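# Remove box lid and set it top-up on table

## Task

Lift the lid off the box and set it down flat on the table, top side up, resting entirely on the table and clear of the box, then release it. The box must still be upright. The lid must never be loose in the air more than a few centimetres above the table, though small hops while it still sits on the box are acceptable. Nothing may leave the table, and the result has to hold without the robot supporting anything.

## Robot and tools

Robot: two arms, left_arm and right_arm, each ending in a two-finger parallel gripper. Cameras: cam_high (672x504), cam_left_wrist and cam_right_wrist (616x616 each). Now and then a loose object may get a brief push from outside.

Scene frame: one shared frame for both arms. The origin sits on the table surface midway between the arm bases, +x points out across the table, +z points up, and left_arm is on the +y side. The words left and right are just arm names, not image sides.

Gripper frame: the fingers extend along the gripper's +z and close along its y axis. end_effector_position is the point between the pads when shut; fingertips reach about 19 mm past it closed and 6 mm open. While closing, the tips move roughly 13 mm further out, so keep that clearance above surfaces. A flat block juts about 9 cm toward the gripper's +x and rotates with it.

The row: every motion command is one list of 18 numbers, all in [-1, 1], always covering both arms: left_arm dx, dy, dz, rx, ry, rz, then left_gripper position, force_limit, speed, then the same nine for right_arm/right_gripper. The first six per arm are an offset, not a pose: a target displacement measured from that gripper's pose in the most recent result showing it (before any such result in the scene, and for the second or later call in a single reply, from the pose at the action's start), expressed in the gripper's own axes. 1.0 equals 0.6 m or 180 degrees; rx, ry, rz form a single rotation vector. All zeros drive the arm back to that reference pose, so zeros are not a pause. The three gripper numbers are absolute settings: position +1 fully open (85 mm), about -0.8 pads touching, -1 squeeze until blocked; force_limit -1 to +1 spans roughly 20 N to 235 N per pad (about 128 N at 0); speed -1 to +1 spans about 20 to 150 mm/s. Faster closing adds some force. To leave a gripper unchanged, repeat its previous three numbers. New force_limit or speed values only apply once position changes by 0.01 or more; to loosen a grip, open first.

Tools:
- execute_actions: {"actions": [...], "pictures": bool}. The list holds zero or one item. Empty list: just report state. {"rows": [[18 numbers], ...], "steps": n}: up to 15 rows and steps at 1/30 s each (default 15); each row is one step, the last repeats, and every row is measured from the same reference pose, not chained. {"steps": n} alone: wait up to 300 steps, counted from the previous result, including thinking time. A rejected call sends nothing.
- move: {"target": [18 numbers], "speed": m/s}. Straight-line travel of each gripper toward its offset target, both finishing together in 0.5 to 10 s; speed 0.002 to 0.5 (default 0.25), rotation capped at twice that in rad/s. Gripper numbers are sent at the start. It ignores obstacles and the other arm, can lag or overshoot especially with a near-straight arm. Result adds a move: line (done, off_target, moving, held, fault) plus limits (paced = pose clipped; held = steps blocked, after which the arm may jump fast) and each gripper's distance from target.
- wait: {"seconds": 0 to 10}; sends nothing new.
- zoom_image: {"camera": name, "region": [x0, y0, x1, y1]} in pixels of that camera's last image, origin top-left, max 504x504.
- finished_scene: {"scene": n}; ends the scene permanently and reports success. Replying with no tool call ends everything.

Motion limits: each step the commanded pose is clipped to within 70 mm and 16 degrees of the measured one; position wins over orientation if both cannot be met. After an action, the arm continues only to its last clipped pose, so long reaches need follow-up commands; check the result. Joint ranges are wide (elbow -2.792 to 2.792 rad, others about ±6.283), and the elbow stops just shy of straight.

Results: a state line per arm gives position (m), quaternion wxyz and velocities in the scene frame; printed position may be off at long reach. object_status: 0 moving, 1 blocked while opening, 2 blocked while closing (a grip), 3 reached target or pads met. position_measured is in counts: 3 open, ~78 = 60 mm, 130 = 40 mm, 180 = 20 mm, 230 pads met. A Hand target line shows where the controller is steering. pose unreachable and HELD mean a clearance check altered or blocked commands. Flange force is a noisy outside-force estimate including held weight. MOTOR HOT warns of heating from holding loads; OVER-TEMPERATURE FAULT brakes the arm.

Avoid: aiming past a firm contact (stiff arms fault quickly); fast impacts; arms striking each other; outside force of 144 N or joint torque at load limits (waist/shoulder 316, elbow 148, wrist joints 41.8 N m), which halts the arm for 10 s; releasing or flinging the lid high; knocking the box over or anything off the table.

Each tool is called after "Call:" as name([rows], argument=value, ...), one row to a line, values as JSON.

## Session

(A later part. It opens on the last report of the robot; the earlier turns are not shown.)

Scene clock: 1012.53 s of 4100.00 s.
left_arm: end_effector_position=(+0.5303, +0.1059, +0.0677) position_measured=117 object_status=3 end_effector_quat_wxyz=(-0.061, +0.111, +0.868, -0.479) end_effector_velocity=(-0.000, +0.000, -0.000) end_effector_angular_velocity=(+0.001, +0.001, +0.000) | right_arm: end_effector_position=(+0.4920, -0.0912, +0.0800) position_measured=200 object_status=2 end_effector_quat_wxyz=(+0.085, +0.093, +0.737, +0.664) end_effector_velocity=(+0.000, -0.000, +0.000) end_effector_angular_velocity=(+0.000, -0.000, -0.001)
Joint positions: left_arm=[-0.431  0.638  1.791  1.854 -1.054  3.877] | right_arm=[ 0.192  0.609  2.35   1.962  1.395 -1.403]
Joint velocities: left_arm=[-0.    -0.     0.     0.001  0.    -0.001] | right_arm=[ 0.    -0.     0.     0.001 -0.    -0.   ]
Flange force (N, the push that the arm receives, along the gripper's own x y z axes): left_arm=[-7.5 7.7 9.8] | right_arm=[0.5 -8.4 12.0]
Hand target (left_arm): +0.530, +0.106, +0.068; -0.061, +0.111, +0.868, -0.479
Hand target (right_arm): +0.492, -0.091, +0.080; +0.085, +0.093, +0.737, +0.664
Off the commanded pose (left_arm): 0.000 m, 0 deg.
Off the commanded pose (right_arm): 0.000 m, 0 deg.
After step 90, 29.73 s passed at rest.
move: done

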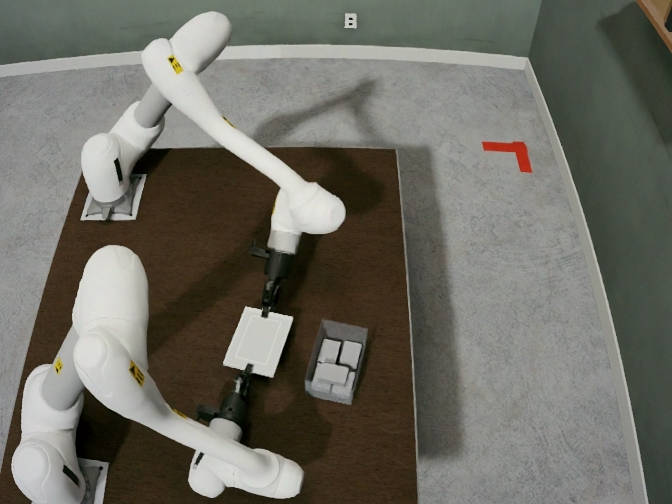

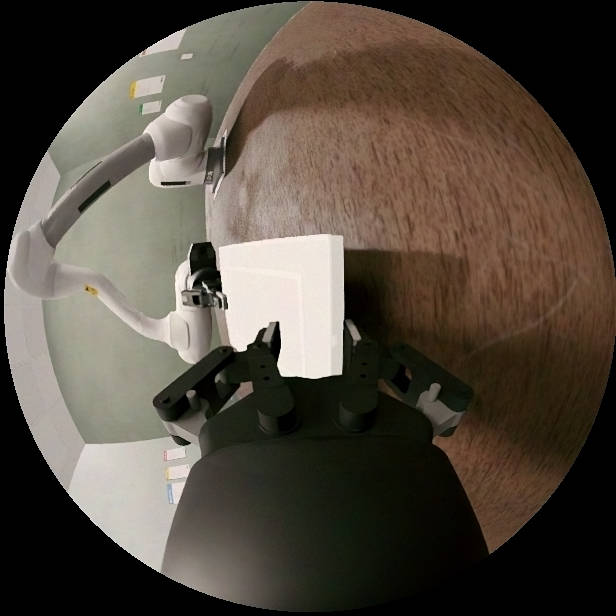

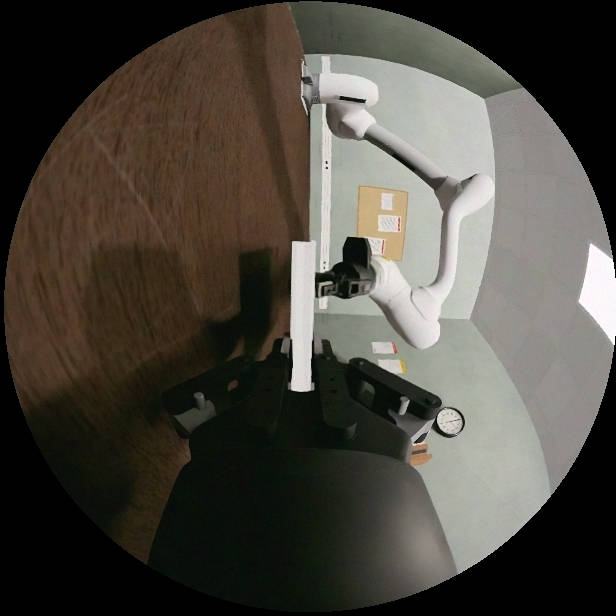

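Call:
move(target=[0, 0.0356, 0.0273, 0, 0, 0, 0.1, -0.5, -1.0, 0, -0.0199, 0.0021, 0.0222, 0, 0, -1, 0.0, -0.8], speed=0.015)

Scene clock: 1028.33 s of 4100.00 s.
left_arm: end_effector_position=(+0.5297, +0.1035, +0.0409) position_measured=117 object_status=3 end_effector_quat_wxyz=(-0.061, +0.111, +0.868, -0.479) end_effector_velocity=(-0.001, -0.000, -0.000) end_effector_angular_velocity=(-0.000, +0.001, +0.000) | right_arm: end_effector_position=(+0.4921, -0.0912, +0.0680) position_measured=200 object_status=2 end_effector_quat_wxyz=(+0.082, +0.096, +0.760, +0.638) end_effector_velocity=(-0.000, +0.000, -0.000) end_effector_angular_velocity=(-0.000, -0.000, +0.001)
Joint positions: left_arm=[-0.434  0.673  1.796  1.83  -1.041  3.92 ] | right_arm=[ 0.198  0.591  2.349  1.951  1.318 -1.382]
Joint velocities: left_arm=[-0.     0.     0.001 -0.001  0.     0.   ] | right_arm=[-0.     0.    -0.    -0.001 -0.     0.   ]
Flange force (N, the push that the arm receives, along the gripper's own x y z axes): left_arm=[-6.3 7.3 9.2] | right_arm=[-1.3 -0.4 -1.6]
Hand target (left_arm): +0.530, +0.104, +0.041; -0.061, +0.111, +0.868, -0.479
Hand target (right_arm): +0.492, -0.091, +0.068; +0.082, +0.096, +0.760, +0.638
Off the commanded pose (left_arm): 0.000 m, 0 deg.
Off the commanded pose (right_arm): 0.000 m, 0 deg.
After step 90, 10.27 s passed at rest.
move: done

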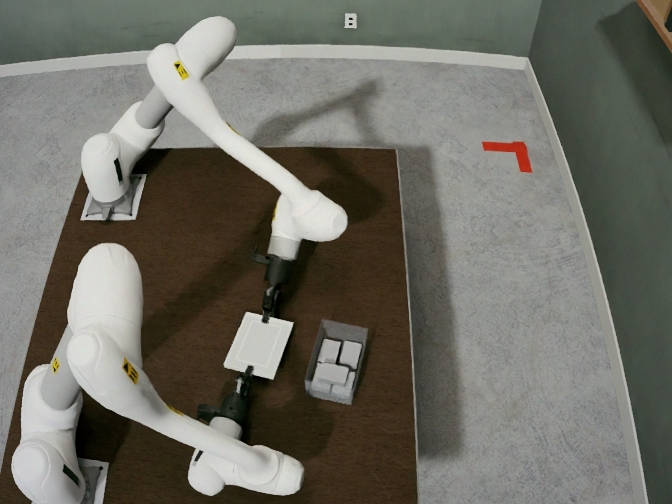

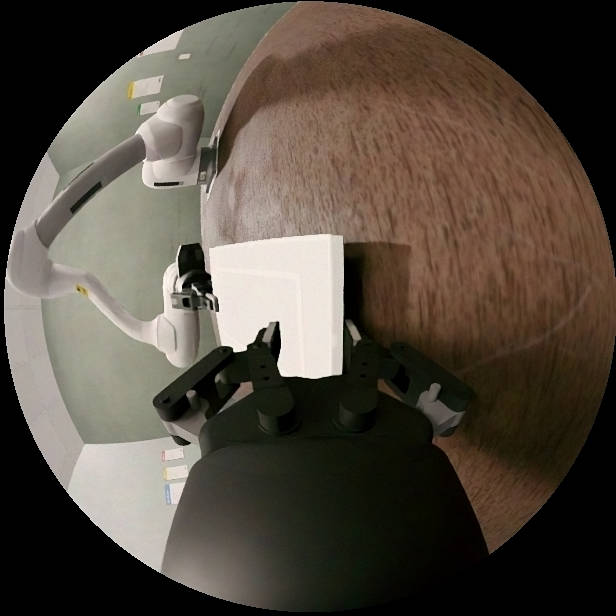

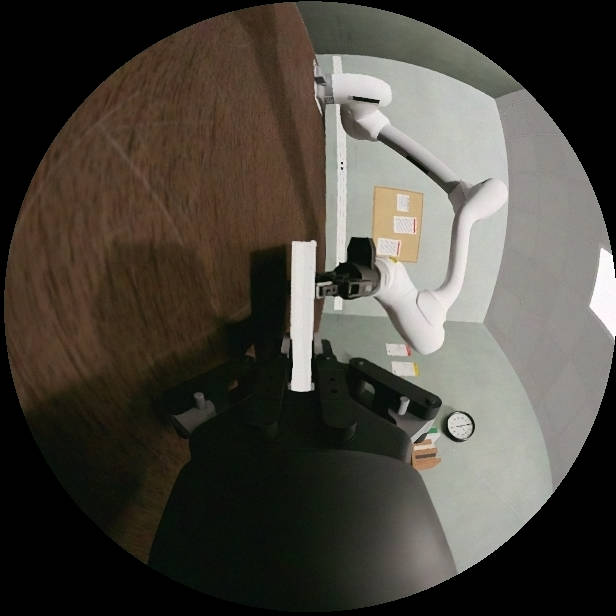

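Call:
move(target=[0, 0.0099, -0.0086, 0, 0, 0, 0.1, -0.5, -1.0, 0, 0, 0, 0, 0, 0, -1, 0.0, -0.8], speed=0.005)

Scene clock: 1065.53 s of 4100.00 s.
left_arm: end_effector_position=(+0.5316, +0.1108, +0.0386) position_measured=117 object_status=3 end_effector_quat_wxyz=(-0.061, +0.111, +0.868, -0.479) end_effector_velocity=(+0.000, +0.001, -0.000) end_effector_angular_velocity=(+0.000, -0.000, +0.000) | right_arm: end_effector_position=(+0.4921, -0.0912, +0.0680) position_measured=200 object_status=2 end_effector_quat_wxyz=(+0.082, +0.096, +0.760, +0.638) end_effector_velocity=(-0.000, +0.000, -0.000) end_effector_angular_velocity=(-0.000, +0.001, +0.001)
Joint positions: left_arm=[-0.424  0.675  1.798  1.835 -1.046  3.926] | right_arm=[ 0.198  0.591  2.349  1.951  1.318 -1.382]
Joint velocities: left_arm=[ 0.001 -0.    -0.     0.001 -0.     0.   ] | right_arm=[ 0.     0.     0.    -0.001  0.     0.   ]
Flange force (N, the push that the arm receives, along the gripper's own x y z axes): left_arm=[-6.1 6.9 9.9] | right_arm=[0.1 -8.0 5.7]
Hand target (left_arm): +0.532, +0.111, +0.039; -0.061, +0.111, +0.868, -0.479
Hand target (right_arm): +0.492, -0.091, +0.068; +0.082, +0.096, +0.760, +0.638
Off the commanded pose (left_arm): 0.000 m, 0 deg.
Off the commanded pose (right_arm): 0.000 m, 0 deg.
After step 90, 32.40 s passed at rest.
move: done

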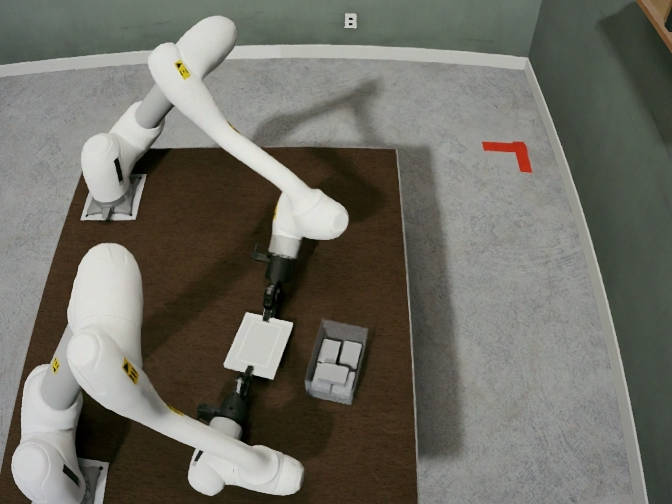

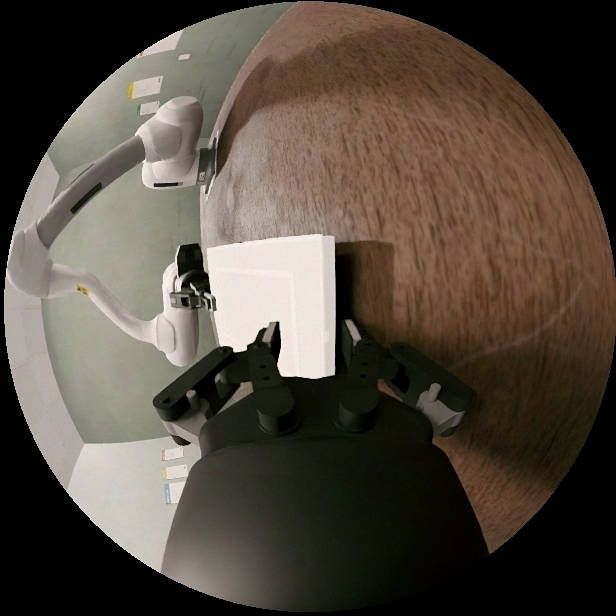

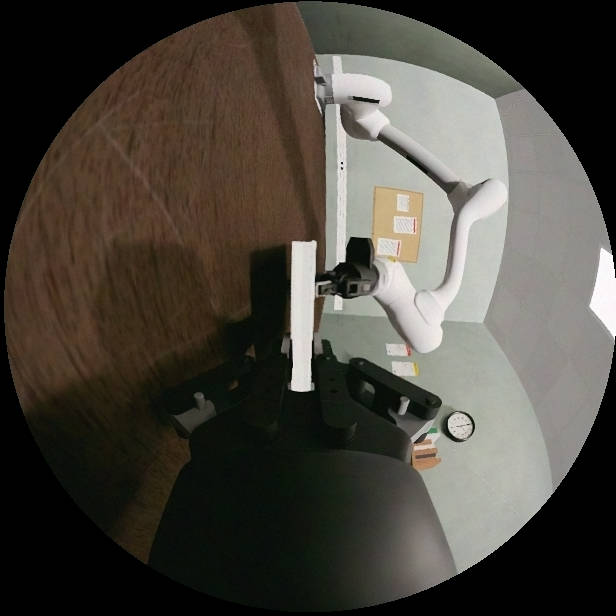

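Call:
move(target=[0, 0, -0.1, 0, 0, 0, 0.1, -0.5, -1.0, 0, 0, 0, 0, 0, 0, -1, 0.0, -0.8], speed=0.04)

Scene clock: 1076.93 s of 4100.00 s.
left_arm: end_effector_position=(+0.5443, +0.1599, +0.0706) position_measured=117 object_status=3 end_effector_quat_wxyz=(-0.061, +0.111, +0.868, -0.479) end_effector_velocity=(-0.000, +0.001, -0.000) end_effector_angular_velocity=(+0.001, +0.000, -0.000) | right_arm: end_effector_position=(+0.4921, -0.0912, +0.0680) position_measured=200 object_status=2 end_effector_quat_wxyz=(+0.082, +0.096, +0.760, +0.638) end_effector_velocity=(-0.000, -0.000, -0.000) end_effector_angular_velocity=(+0.000, +0.001, -0.000)
Joint positions: left_arm=[-0.355  0.63   1.801  1.903 -1.101  3.895] | right_arm=[ 0.198  0.591  2.349  1.951  1.318 -1.382]
Joint velocities: left_arm=[0.001 0.    0.    0.001 0.    0.   ] | right_arm=[-0.  0.  0.  0. -0.  0.]
Flange force (N, the push that the arm receives, along the gripper's own x y z axes): left_arm=[-7.0 6.5 10.5] | right_arm=[0.2 -0.7 5.0]
Hand target (left_arm): +0.544, +0.160, +0.071; -0.061, +0.111, +0.868, -0.479
Hand target (right_arm): +0.492, -0.091, +0.068; +0.082, +0.096, +0.760, +0.638
Off the commanded pose (left_arm): 0.000 m, 0 deg.
Off the commanded pose (right_arm): 0.000 m, 0 deg.
After step 90, 6.63 s passed at rest.
move: done

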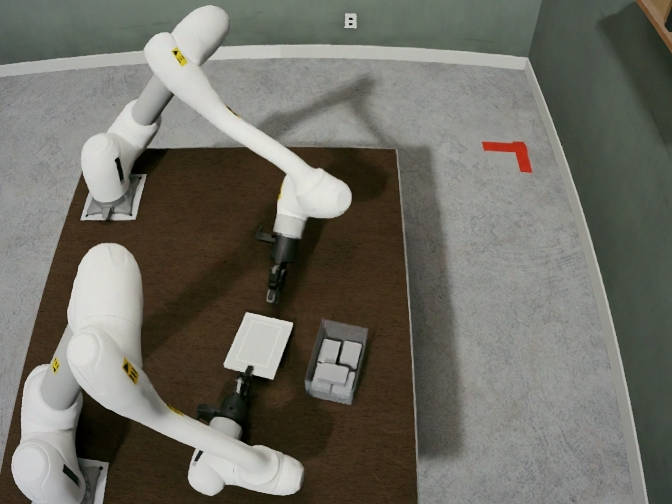

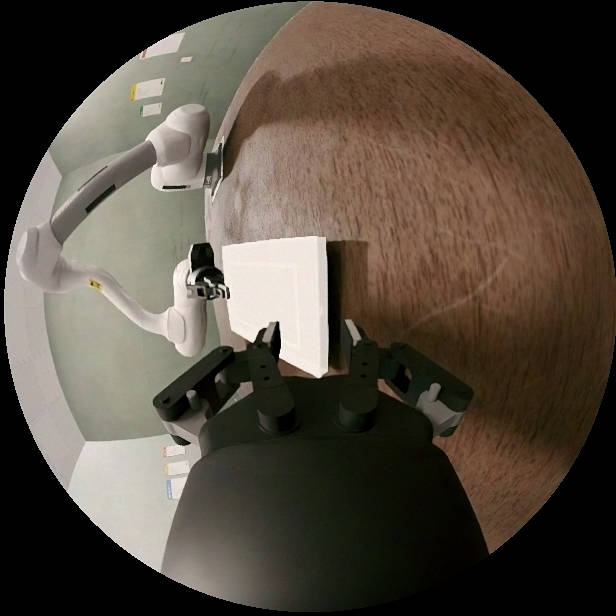

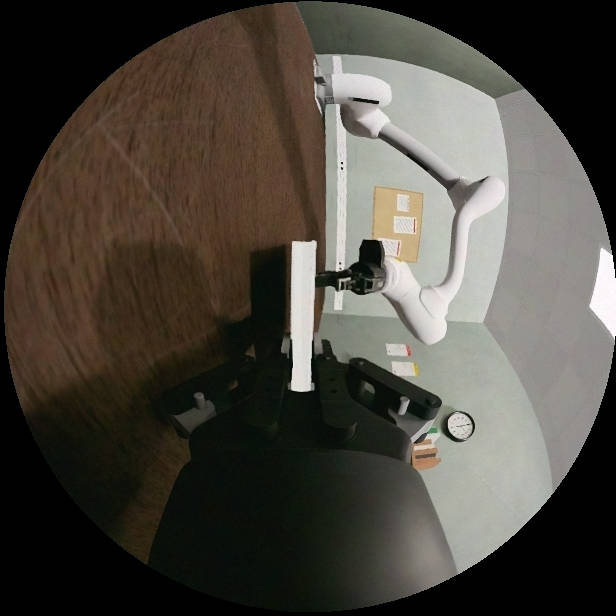

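Call:
move(target=[0, 0, 0, 0, 0, 0, 0.1, -0.5, -1.0, 0, -0.0131, 0.0023, 0.0178, 0, 0, -1, 0.0, -0.8], speed=0.012)

Scene clock: 1093.17 s of 4100.00 s.
left_arm: end_effector_position=(+0.5443, +0.1599, +0.0706) position_measured=117 object_status=3 end_effector_quat_wxyz=(-0.061, +0.111, +0.868, -0.479) end_effector_velocity=(+0.001, -0.000, +0.000) end_effector_angular_velocity=(+0.000, -0.002, +0.001) | right_arm: end_effector_position=(+0.4921, -0.0912, +0.0600) position_measured=200 object_status=2 end_effector_quat_wxyz=(+0.079, +0.099, +0.777, +0.616) end_effector_velocity=(+0.000, -0.000, +0.000) end_effector_angular_velocity=(+0.000, -0.000, -0.001)
Joint positions: left_arm=[-0.355  0.63   1.801  1.903 -1.101  3.895] | right_arm=[ 0.204  0.573  2.347  1.941  1.255 -1.36 ]
Joint velocities: left_arm=[ 0.    -0.    -0.002  0.     0.001 -0.   ] | right_arm=[ 0.    -0.    -0.     0.001 -0.     0.   ]
Flange force (N, the push that the arm receives, along the gripper's own x y z axes): left_arm=[-7.0 7.1 9.3] | right_arm=[-1.9 4.1 -0.1]
Hand target (left_arm): +0.544, +0.160, +0.071; -0.061, +0.111, +0.868, -0.479
Hand target (right_arm): +0.492, -0.091, +0.060; +0.079, +0.099, +0.777, +0.616
Off the commanded pose (left_arm): 0.000 m, 0 deg.
Off the commanded pose (right_arm): 0.000 m, 0 deg.
After step 90, 10.67 s passed at rest.
move: done

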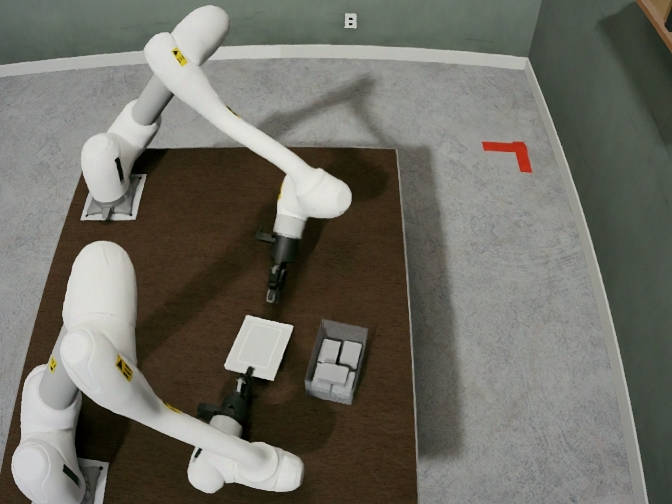

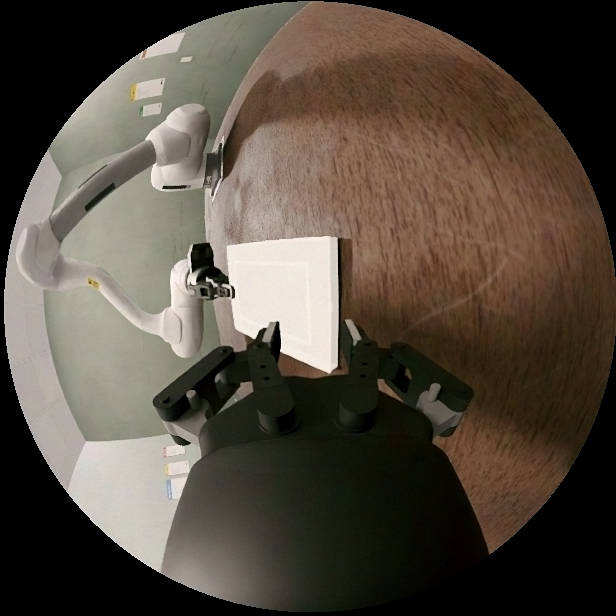

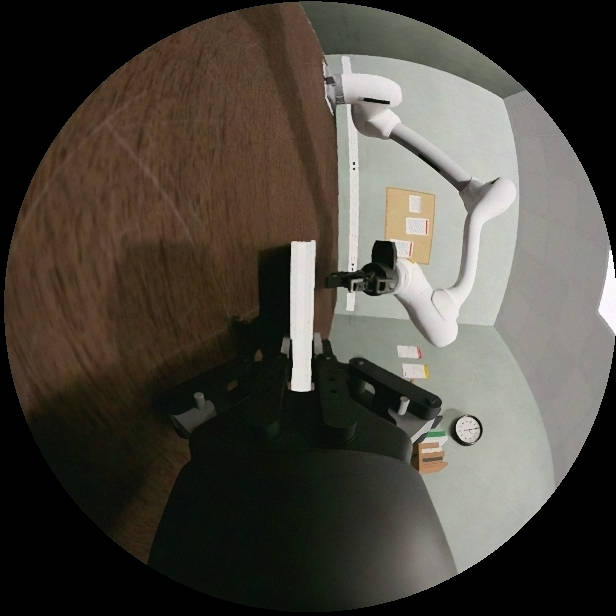

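Call:
zoom_image(camera="cam_left_wrist", region=[260, 220, 400, 380])

Region (260, 220, 400, 380) of cam_left_wrist's 616x616 image, scaled by 3.150, with more detail than that image has; it fills the left 441 columns of this view, and the rest is white.

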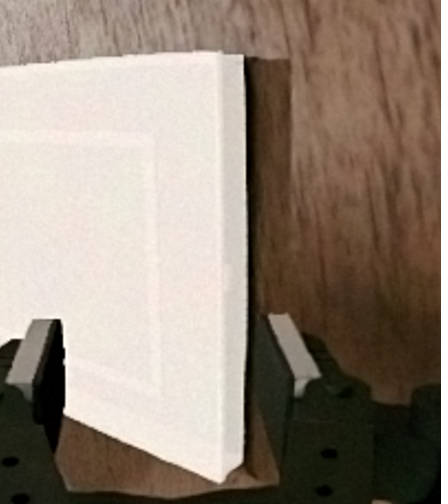

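Call:
move(target=[0, 0, 0, 0, 0, 0, 0.1, -0.5, -1.0, 0, 0, 0, 0.004, 0, 0, -1, 0.0, -0.8], speed=0.006)

Call:
zoom_image(camera="cam_left_wrist", region=[260, 220, 400, 380])

Scene clock: 1106.77 s of 4100.00 s.
left_arm: end_effector_position=(+0.5443, +0.1599, +0.0706) position_measured=117 object_status=3 end_effector_quat_wxyz=(-0.061, +0.111, +0.868, -0.479) end_effector_velocity=(-0.000, +0.000, -0.000) end_effector_angular_velocity=(+0.000, -0.000, -0.000) | right_arm: end_effector_position=(+0.4921, -0.0912, +0.0601) position_measured=200 object_status=2 end_effector_quat_wxyz=(+0.078, +0.099, +0.781, +0.611) end_effector_velocity=(+0.000, -0.000, +0.000) end_effector_angular_velocity=(+0.000, -0.001, -0.001)
Joint positions: left_arm=[-0.355  0.63   1.801  1.903 -1.101  3.895] | right_arm=[ 0.206  0.565  2.347  1.937  1.239 -1.351]
Joint velocities: left_arm=[ 0. -0.  0.  0. -0.  0.] | right_arm=[-0.    -0.001 -0.     0.001 -0.     0.   ]
Flange force (N, the push that the arm receives, along the gripper's own x y z axes): left_arm=[-5.2 4.8 8.2] | right_arm=[2.3 4.4 4.4]
Hand target (left_arm): +0.544, +0.160, +0.071; -0.061, +0.111, +0.868, -0.479
Hand target (right_arm): +0.492, -0.091, +0.060; +0.078, +0.099, +0.781, +0.611
Off the commanded pose (left_arm): 0.000 m, 0 deg.
Off the commanded pose (right_arm): 0.000 m, 0 deg.
After step 90, 9.33 s passed at rest.
move: done

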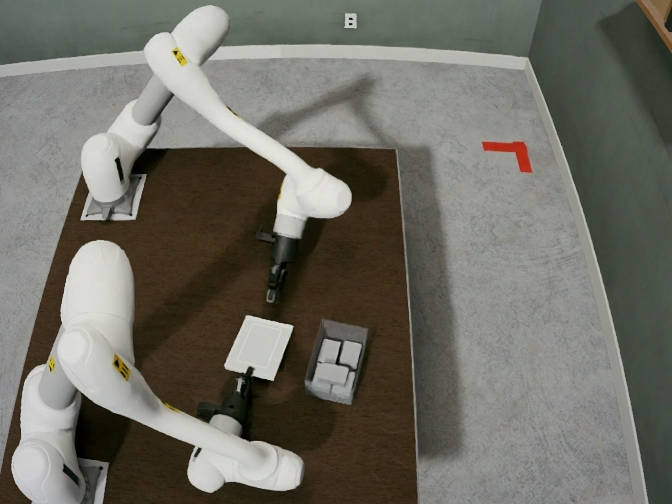

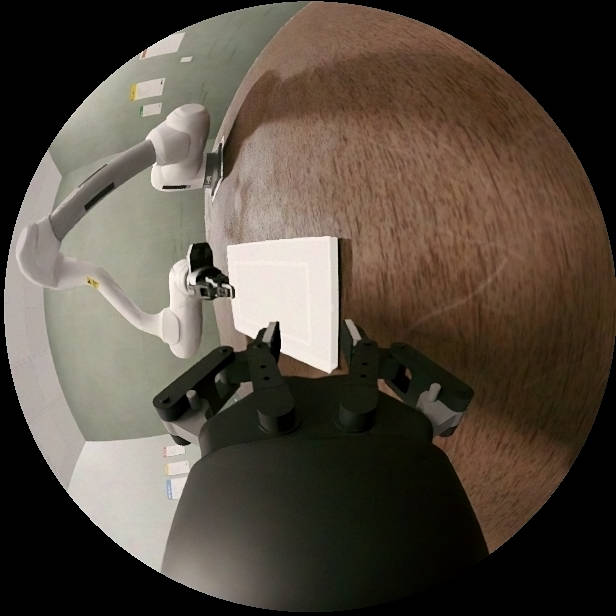

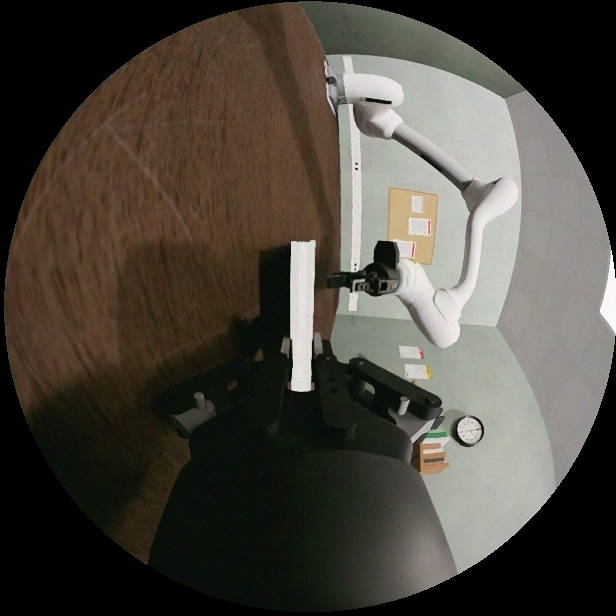

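Region (260, 220, 400, 380) of cam_left_wrist's 616x616 image, scaled by 3.150, with more detail than that image has; it fills the left 441 columns of this view, and the rest is white.

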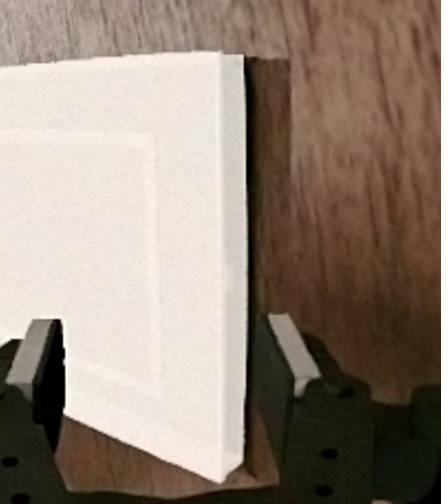

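Call:
move(target=[0, 0, 0, 0, 0, 0, 0.1, -0.5, -1.0, 0, 0.0167, 0, 0, 0, 0, 0.1, -0.5, -1.0], speed=0.008)

Scene clock: 1122.80 s of 4100.00 s.
left_arm: end_effector_position=(+0.5443, +0.1599, +0.0706) position_measured=117 object_status=3 end_effector_quat_wxyz=(-0.061, +0.111, +0.868, -0.479) end_effector_velocity=(-0.001, -0.001, +0.000) end_effector_angular_velocity=(-0.000, +0.000, -0.002) | right_arm: end_effector_position=(+0.4927, -0.0888, +0.0698) position_measured=117 object_status=0 end_effector_quat_wxyz=(+0.078, +0.099, +0.781, +0.611) end_effector_velocity=(-0.000, +0.000, +0.000) end_effector_angular_velocity=(-0.000, -0.001, +0.001)
Joint positions: left_arm=[-0.355  0.63   1.801  1.903 -1.101  3.895] | right_arm=[ 0.211  0.544  2.345  1.935  1.23  -1.329]
Joint velocities: left_arm=[-0.001  0.    -0.     0.001 -0.001 -0.   ] | right_arm=[ 0.    -0.    -0.    -0.001 -0.    -0.   ]
Flange force (N, the push that the arm receives, along the gripper's own x y z axes): left_arm=[-6.7 5.9 9.2] | right_arm=[2.7 0.6 8.7]
Hand target (left_arm): +0.544, +0.160, +0.071; -0.061, +0.111, +0.868, -0.479
Hand target (right_arm): +0.493, -0.089, +0.070; +0.078, +0.099, +0.781, +0.611
Off the commanded pose (left_arm): 0.000 m, 0 deg.
Off the commanded pose (right_arm): 0.000 m, 0 deg.
After step 90, 11.17 s passed at rest.
move: done

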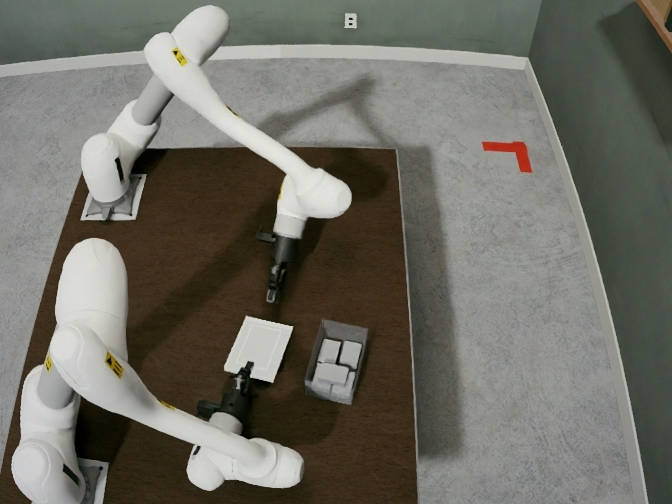

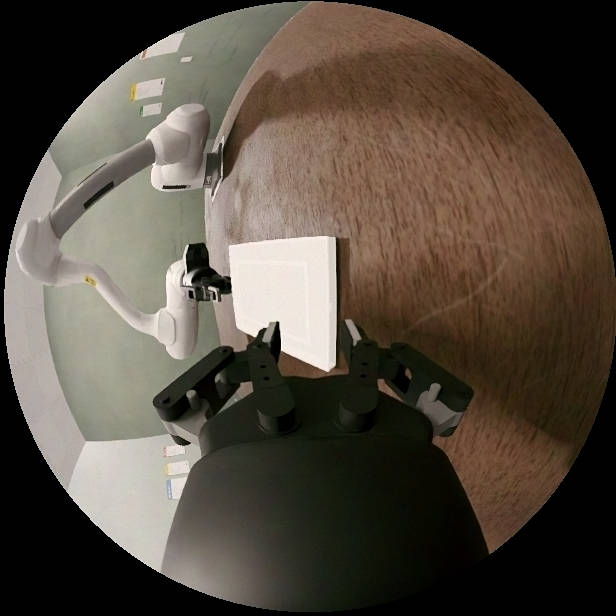

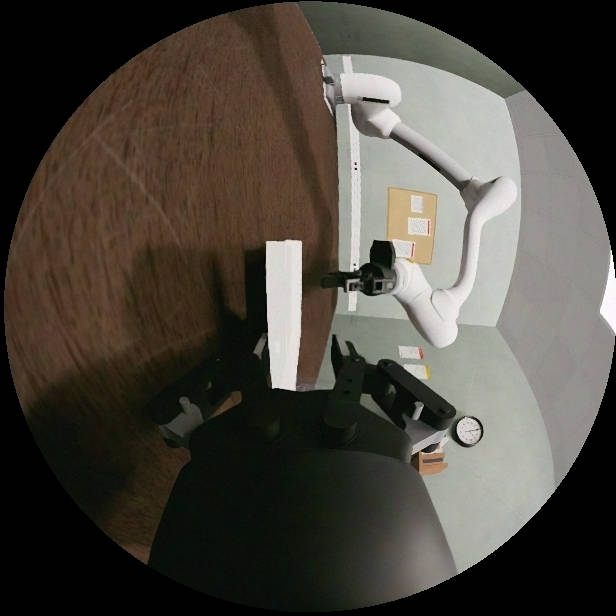

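Call:
move(target=[0, 0, 0, 0, 0, 0, 0.1, -0.5, -1.0, 0, -0.0445, 0.01445, 0.1061, 0, 0, 0.1, -0.5, -1.0], speed=0.035)

Scene clock: 1145.40 s of 4100.00 s.
left_arm: end_effector_position=(+0.5443, +0.1599, +0.0706) position_measured=117 object_status=3 end_effector_quat_wxyz=(-0.061, +0.111, +0.868, -0.479) end_effector_velocity=(+0.000, +0.000, +0.000) end_effector_angular_velocity=(-0.000, -0.001, -0.001) | right_arm: end_effector_position=(+0.4932, -0.0868, +0.0420) position_measured=117 object_status=3 end_effector_quat_wxyz=(+0.061, +0.111, +0.872, +0.474) end_effector_velocity=(+0.000, -0.000, -0.000) end_effector_angular_velocity=(-0.000, +0.000, -0.001)
Joint positions: left_arm=[-0.355  0.63   1.801  1.903 -1.101  3.895] | right_arm=[ 0.29   0.428  2.3    1.784  0.845 -1.084]
Joint velocities: left_arm=[ 0.    -0.    -0.     0.001 -0.     0.001] | right_arm=[-0.  0.  0.  0. -0.  0.]
Flange force (N, the push that the arm receives, along the gripper's own x y z axes): left_arm=[-5.3 6.1 8.5] | right_arm=[-1.2 -2.4 3.8]
Hand target (left_arm): +0.544, +0.160, +0.071; -0.061, +0.111, +0.868, -0.479
Hand target (right_arm): +0.493, -0.087, +0.042; +0.061, +0.111, +0.872, +0.474
Off the commanded pose (left_arm): 0.000 m, 0 deg.
Off the commanded pose (right_arm): 0.000 m, 0 deg.
After step 90, 14.60 s passed at rest.
move: done

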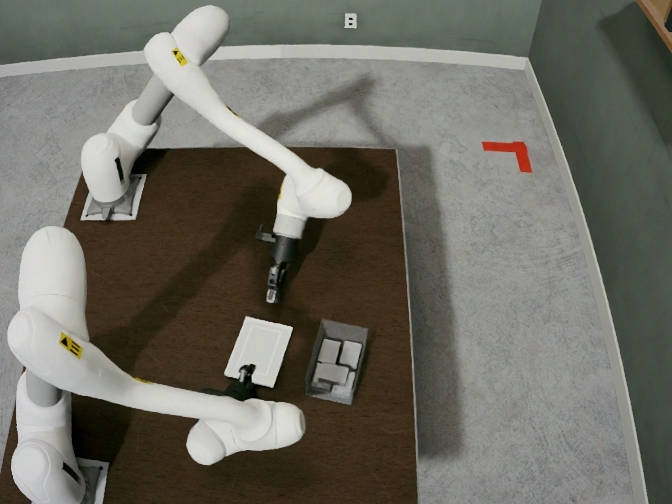

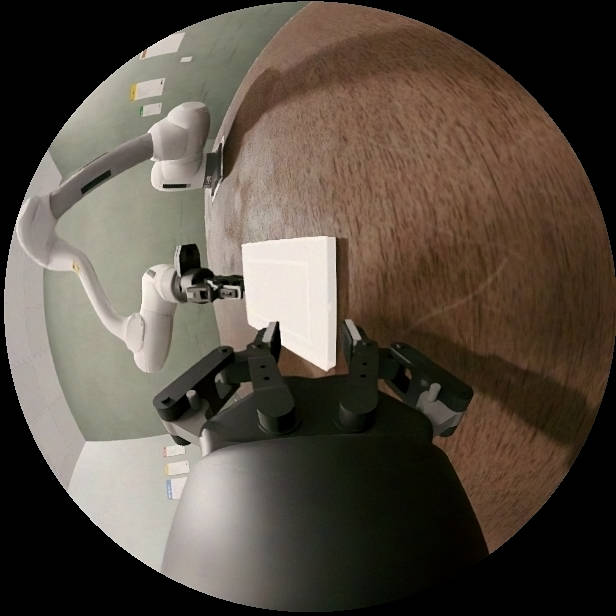

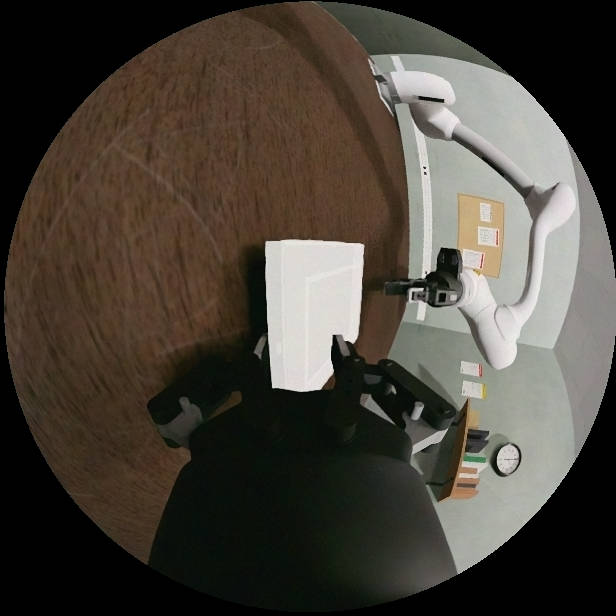

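Call:
move(target=[0, 0, 0, 0, 0, 0, 0.1, -0.5, -1.0, 0, -0.0056, 0.0036, 0, 0, 0, 0.1, -0.5, -1.0], speed=0.004)

Call:
zoom_image(camera="cam_right_wrist", region=[140, 230, 400, 460])

Scene clock: 1160.77 s of 4100.00 s.
left_arm: end_effector_position=(+0.5443, +0.1599, +0.0706) position_measured=117 object_status=3 end_effector_quat_wxyz=(-0.061, +0.111, +0.868, -0.479) end_effector_velocity=(-0.002, -0.000, -0.001) end_effector_angular_velocity=(-0.000, +0.002, -0.002) | right_arm: end_effector_position=(+0.4932, -0.0868, +0.0380) position_measured=117 object_status=3 end_effector_quat_wxyz=(+0.061, +0.111, +0.872, +0.474) end_effector_velocity=(+0.000, -0.000, -0.000) end_effector_angular_velocity=(+0.000, +0.001, -0.000)
Joint positions: left_arm=[-0.355  0.63   1.801  1.903 -1.101  3.895] | right_arm=[ 0.29   0.436  2.301  1.792  0.847 -1.096]
Joint velocities: left_arm=[-0.001  0.     0.002  0.    -0.002  0.001] | right_arm=[-0.  0. -0.  0.  0.  0.]
Flange force (N, the push that the arm receives, along the gripper's own x y z axes): left_arm=[-6.6 6.9 10.1] | right_arm=[-0.5 -0.2 3.2]
Hand target (left_arm): +0.544, +0.160, +0.071; -0.061, +0.111, +0.868, -0.479
Hand target (right_arm): +0.493, -0.087, +0.038; +0.061, +0.111, +0.872, +0.474
Off the commanded pose (left_arm): 0.000 m, 0 deg.
Off the commanded pose (right_arm): 0.000 m, 0 deg.
After step 90, 11.13 s passed at rest.
move: done

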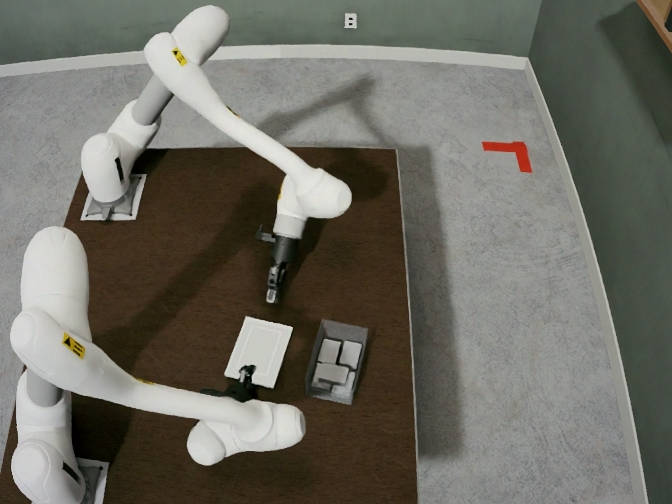

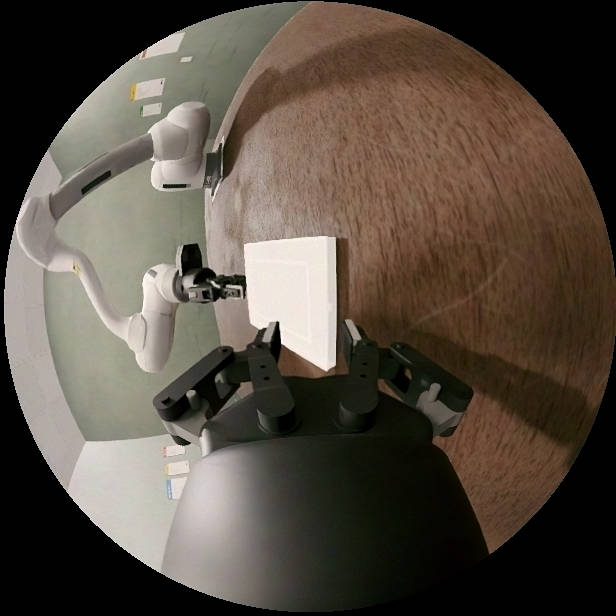

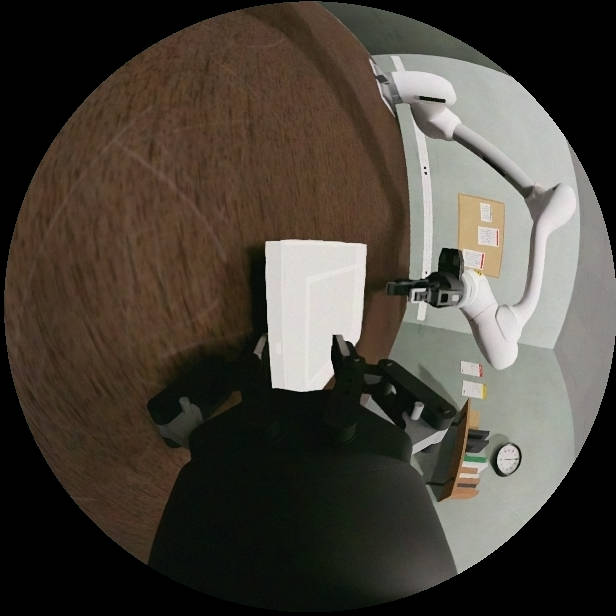

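Region (140, 230, 400, 460) of cam_right_wrist's 616x616 image, scaled by 1.938, with more detail than that image has; it fills the top 446 rows of this view, and the rest is white.

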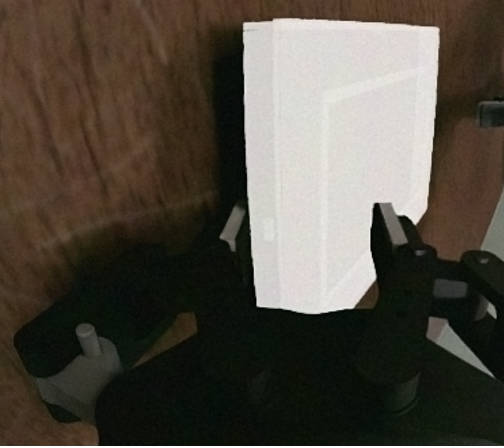

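Call:
move(target=[0, 0, 0, 0, 0, 0, 0.1, -0.5, -1.0, 0, -0.01006, -0.00937, 0, 0, 0, 0.1, -0.5, -1.0], speed=0.005)

Call:
zoom_image(camera="cam_right_wrist", region=[140, 230, 400, 460])

Scene clock: 1176.40 s of 4100.00 s.
left_arm: end_effector_position=(+0.5443, +0.1599, +0.0706) position_measured=117 object_status=3 end_effector_quat_wxyz=(-0.061, +0.111, +0.868, -0.479) end_effector_velocity=(+0.001, +0.001, -0.000) end_effector_angular_velocity=(+0.001, -0.002, -0.000) | right_arm: end_effector_position=(+0.4912, -0.0946, +0.0360) position_measured=117 object_status=3 end_effector_quat_wxyz=(+0.061, +0.111, +0.872, +0.474) end_effector_velocity=(-0.000, -0.000, -0.000) end_effector_angular_velocity=(+0.000, +0.001, -0.000)
Joint positions: left_arm=[-0.355  0.63   1.801  1.903 -1.101  3.895] | right_arm=[ 0.275  0.436  2.309  1.785  0.854 -1.106]
Joint velocities: left_arm=[ 0.001  0.    -0.001  0.001  0.001  0.001] | right_arm=[ 0.  0.  0.  0. -0. -0.]
Flange force (N, the push that the arm receives, along the gripper's own x y z axes): left_arm=[-8.4 7.0 10.3] | right_arm=[-2.6 -3.8 4.3]
Hand target (left_arm): +0.544, +0.160, +0.071; -0.061, +0.111, +0.868, -0.479
Hand target (right_arm): +0.491, -0.095, +0.036; +0.061, +0.111, +0.872, +0.474
Off the commanded pose (left_arm): 0.000 m, 0 deg.
Off the commanded pose (right_arm): 0.000 m, 0 deg.
After step 90, 10.77 s passed at rest.
move: done

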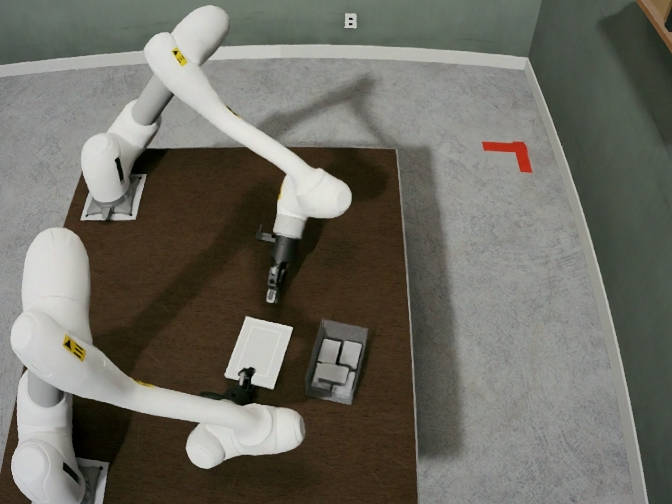

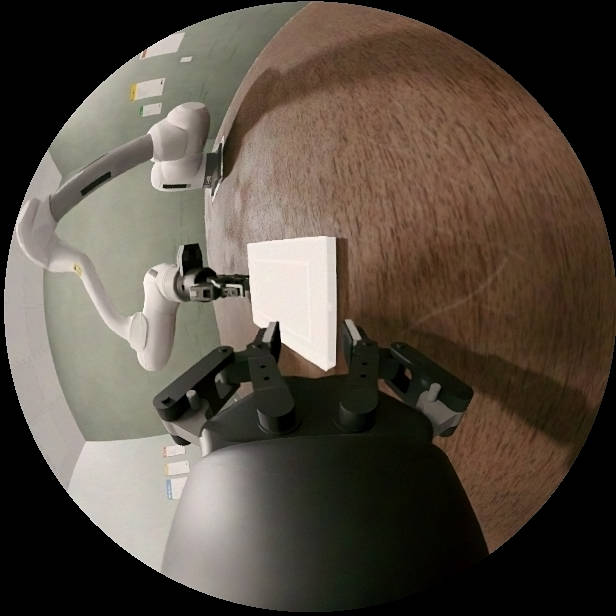

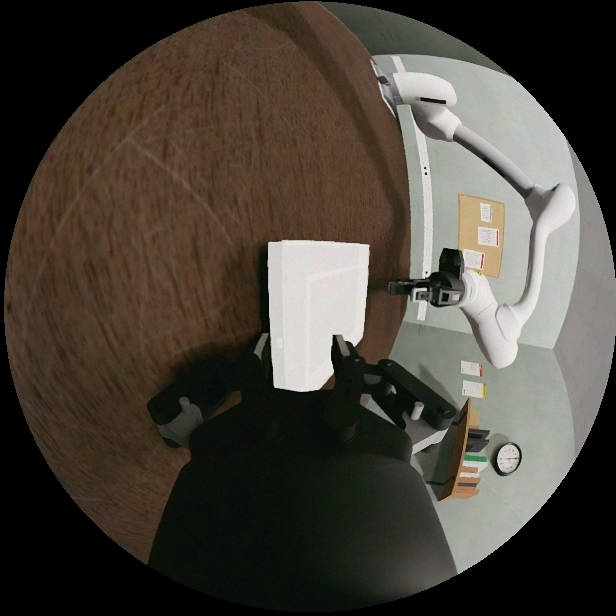

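Region (140, 230, 400, 460) of cam_right_wrist's 616x616 image, scaled by 1.938, with more detail than that image has; it fills the top 446 rows of this view, and the rest is white.

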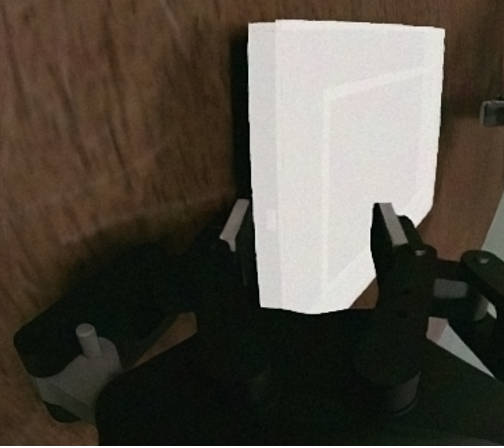

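Call:
move(target=[0, 0, 0, 0, 0, 0, 0.1, -0.5, -1.0, 0, -0.01299, -0.01541, 0, 0, 0, 0.1, -0.5, -1.0], speed=0.005)

Call:
zoom_image(camera="cam_right_wrist", region=[140, 230, 400, 460])

Scene clock: 1187.83 s of 4100.00 s.
left_arm: end_effector_position=(+0.5443, +0.1599, +0.0706) position_measured=117 object_status=3 end_effector_quat_wxyz=(-0.061, +0.111, +0.868, -0.479) end_effector_velocity=(+0.000, -0.000, +0.000) end_effector_angular_velocity=(+0.000, -0.000, -0.000) | right_arm: end_effector_position=(+0.4883, -0.1062, +0.0345) position_measured=117 object_status=3 end_effector_quat_wxyz=(+0.061, +0.111, +0.872, +0.474) end_effector_velocity=(+0.000, -0.000, -0.000) end_effector_angular_velocity=(+0.000, +0.000, -0.000)
Joint positions: left_arm=[-0.355  0.63   1.801  1.903 -1.101  3.895] | right_arm=[ 0.253  0.434  2.321  1.771  0.864 -1.116]
Joint velocities: left_arm=[-0.    -0.    -0.001  0.    -0.    -0.001] | right_arm=[-0.  0. -0.  0. -0. -0.]
Flange force (N, the push that the arm receives, along the gripper's own x y z axes): left_arm=[-6.3 6.5 9.1] | right_arm=[-2.1 59.5 -7.4]
Hand target (left_arm): +0.544, +0.160, +0.071; -0.061, +0.111, +0.868, -0.479
Hand target (right_arm): +0.488, -0.106, +0.034; +0.061, +0.111, +0.872, +0.473
Off the commanded pose (left_arm): 0.000 m, 0 deg.
Off the commanded pose (right_arm): 0.000 m, 0 deg.
After step 90, 5.80 s passed at rest.
move: done

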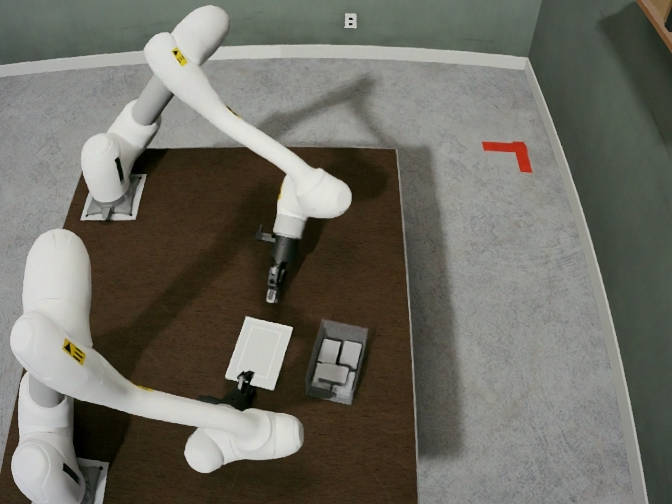

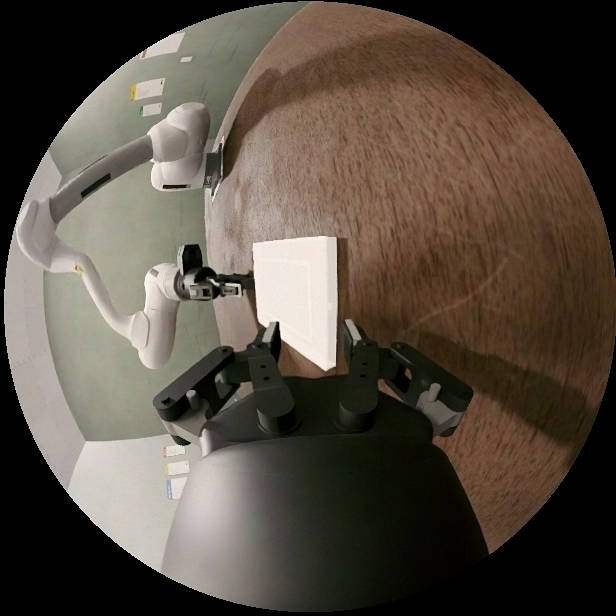

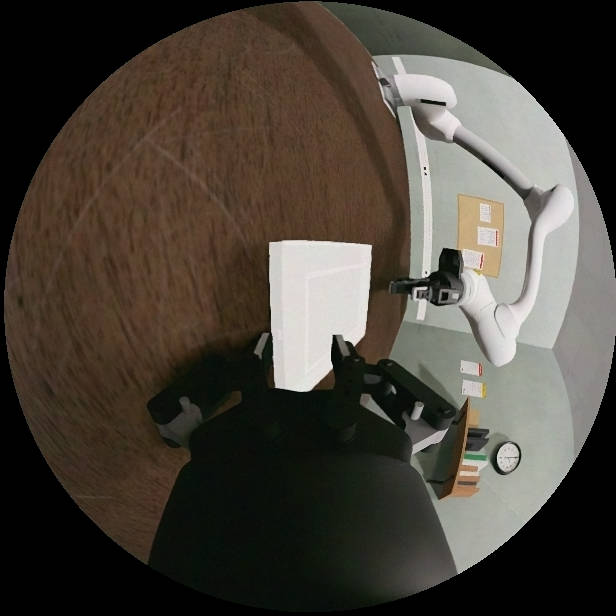

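Region (140, 230, 400, 460) of cam_right_wrist's 616x616 image, scaled by 1.938, with more detail than that image has; it fills the top 446 rows of this view, and the rest is white.

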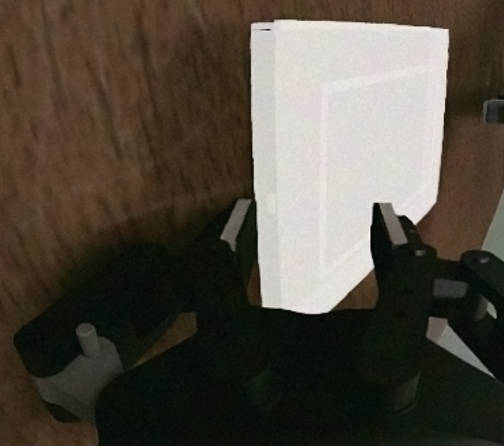

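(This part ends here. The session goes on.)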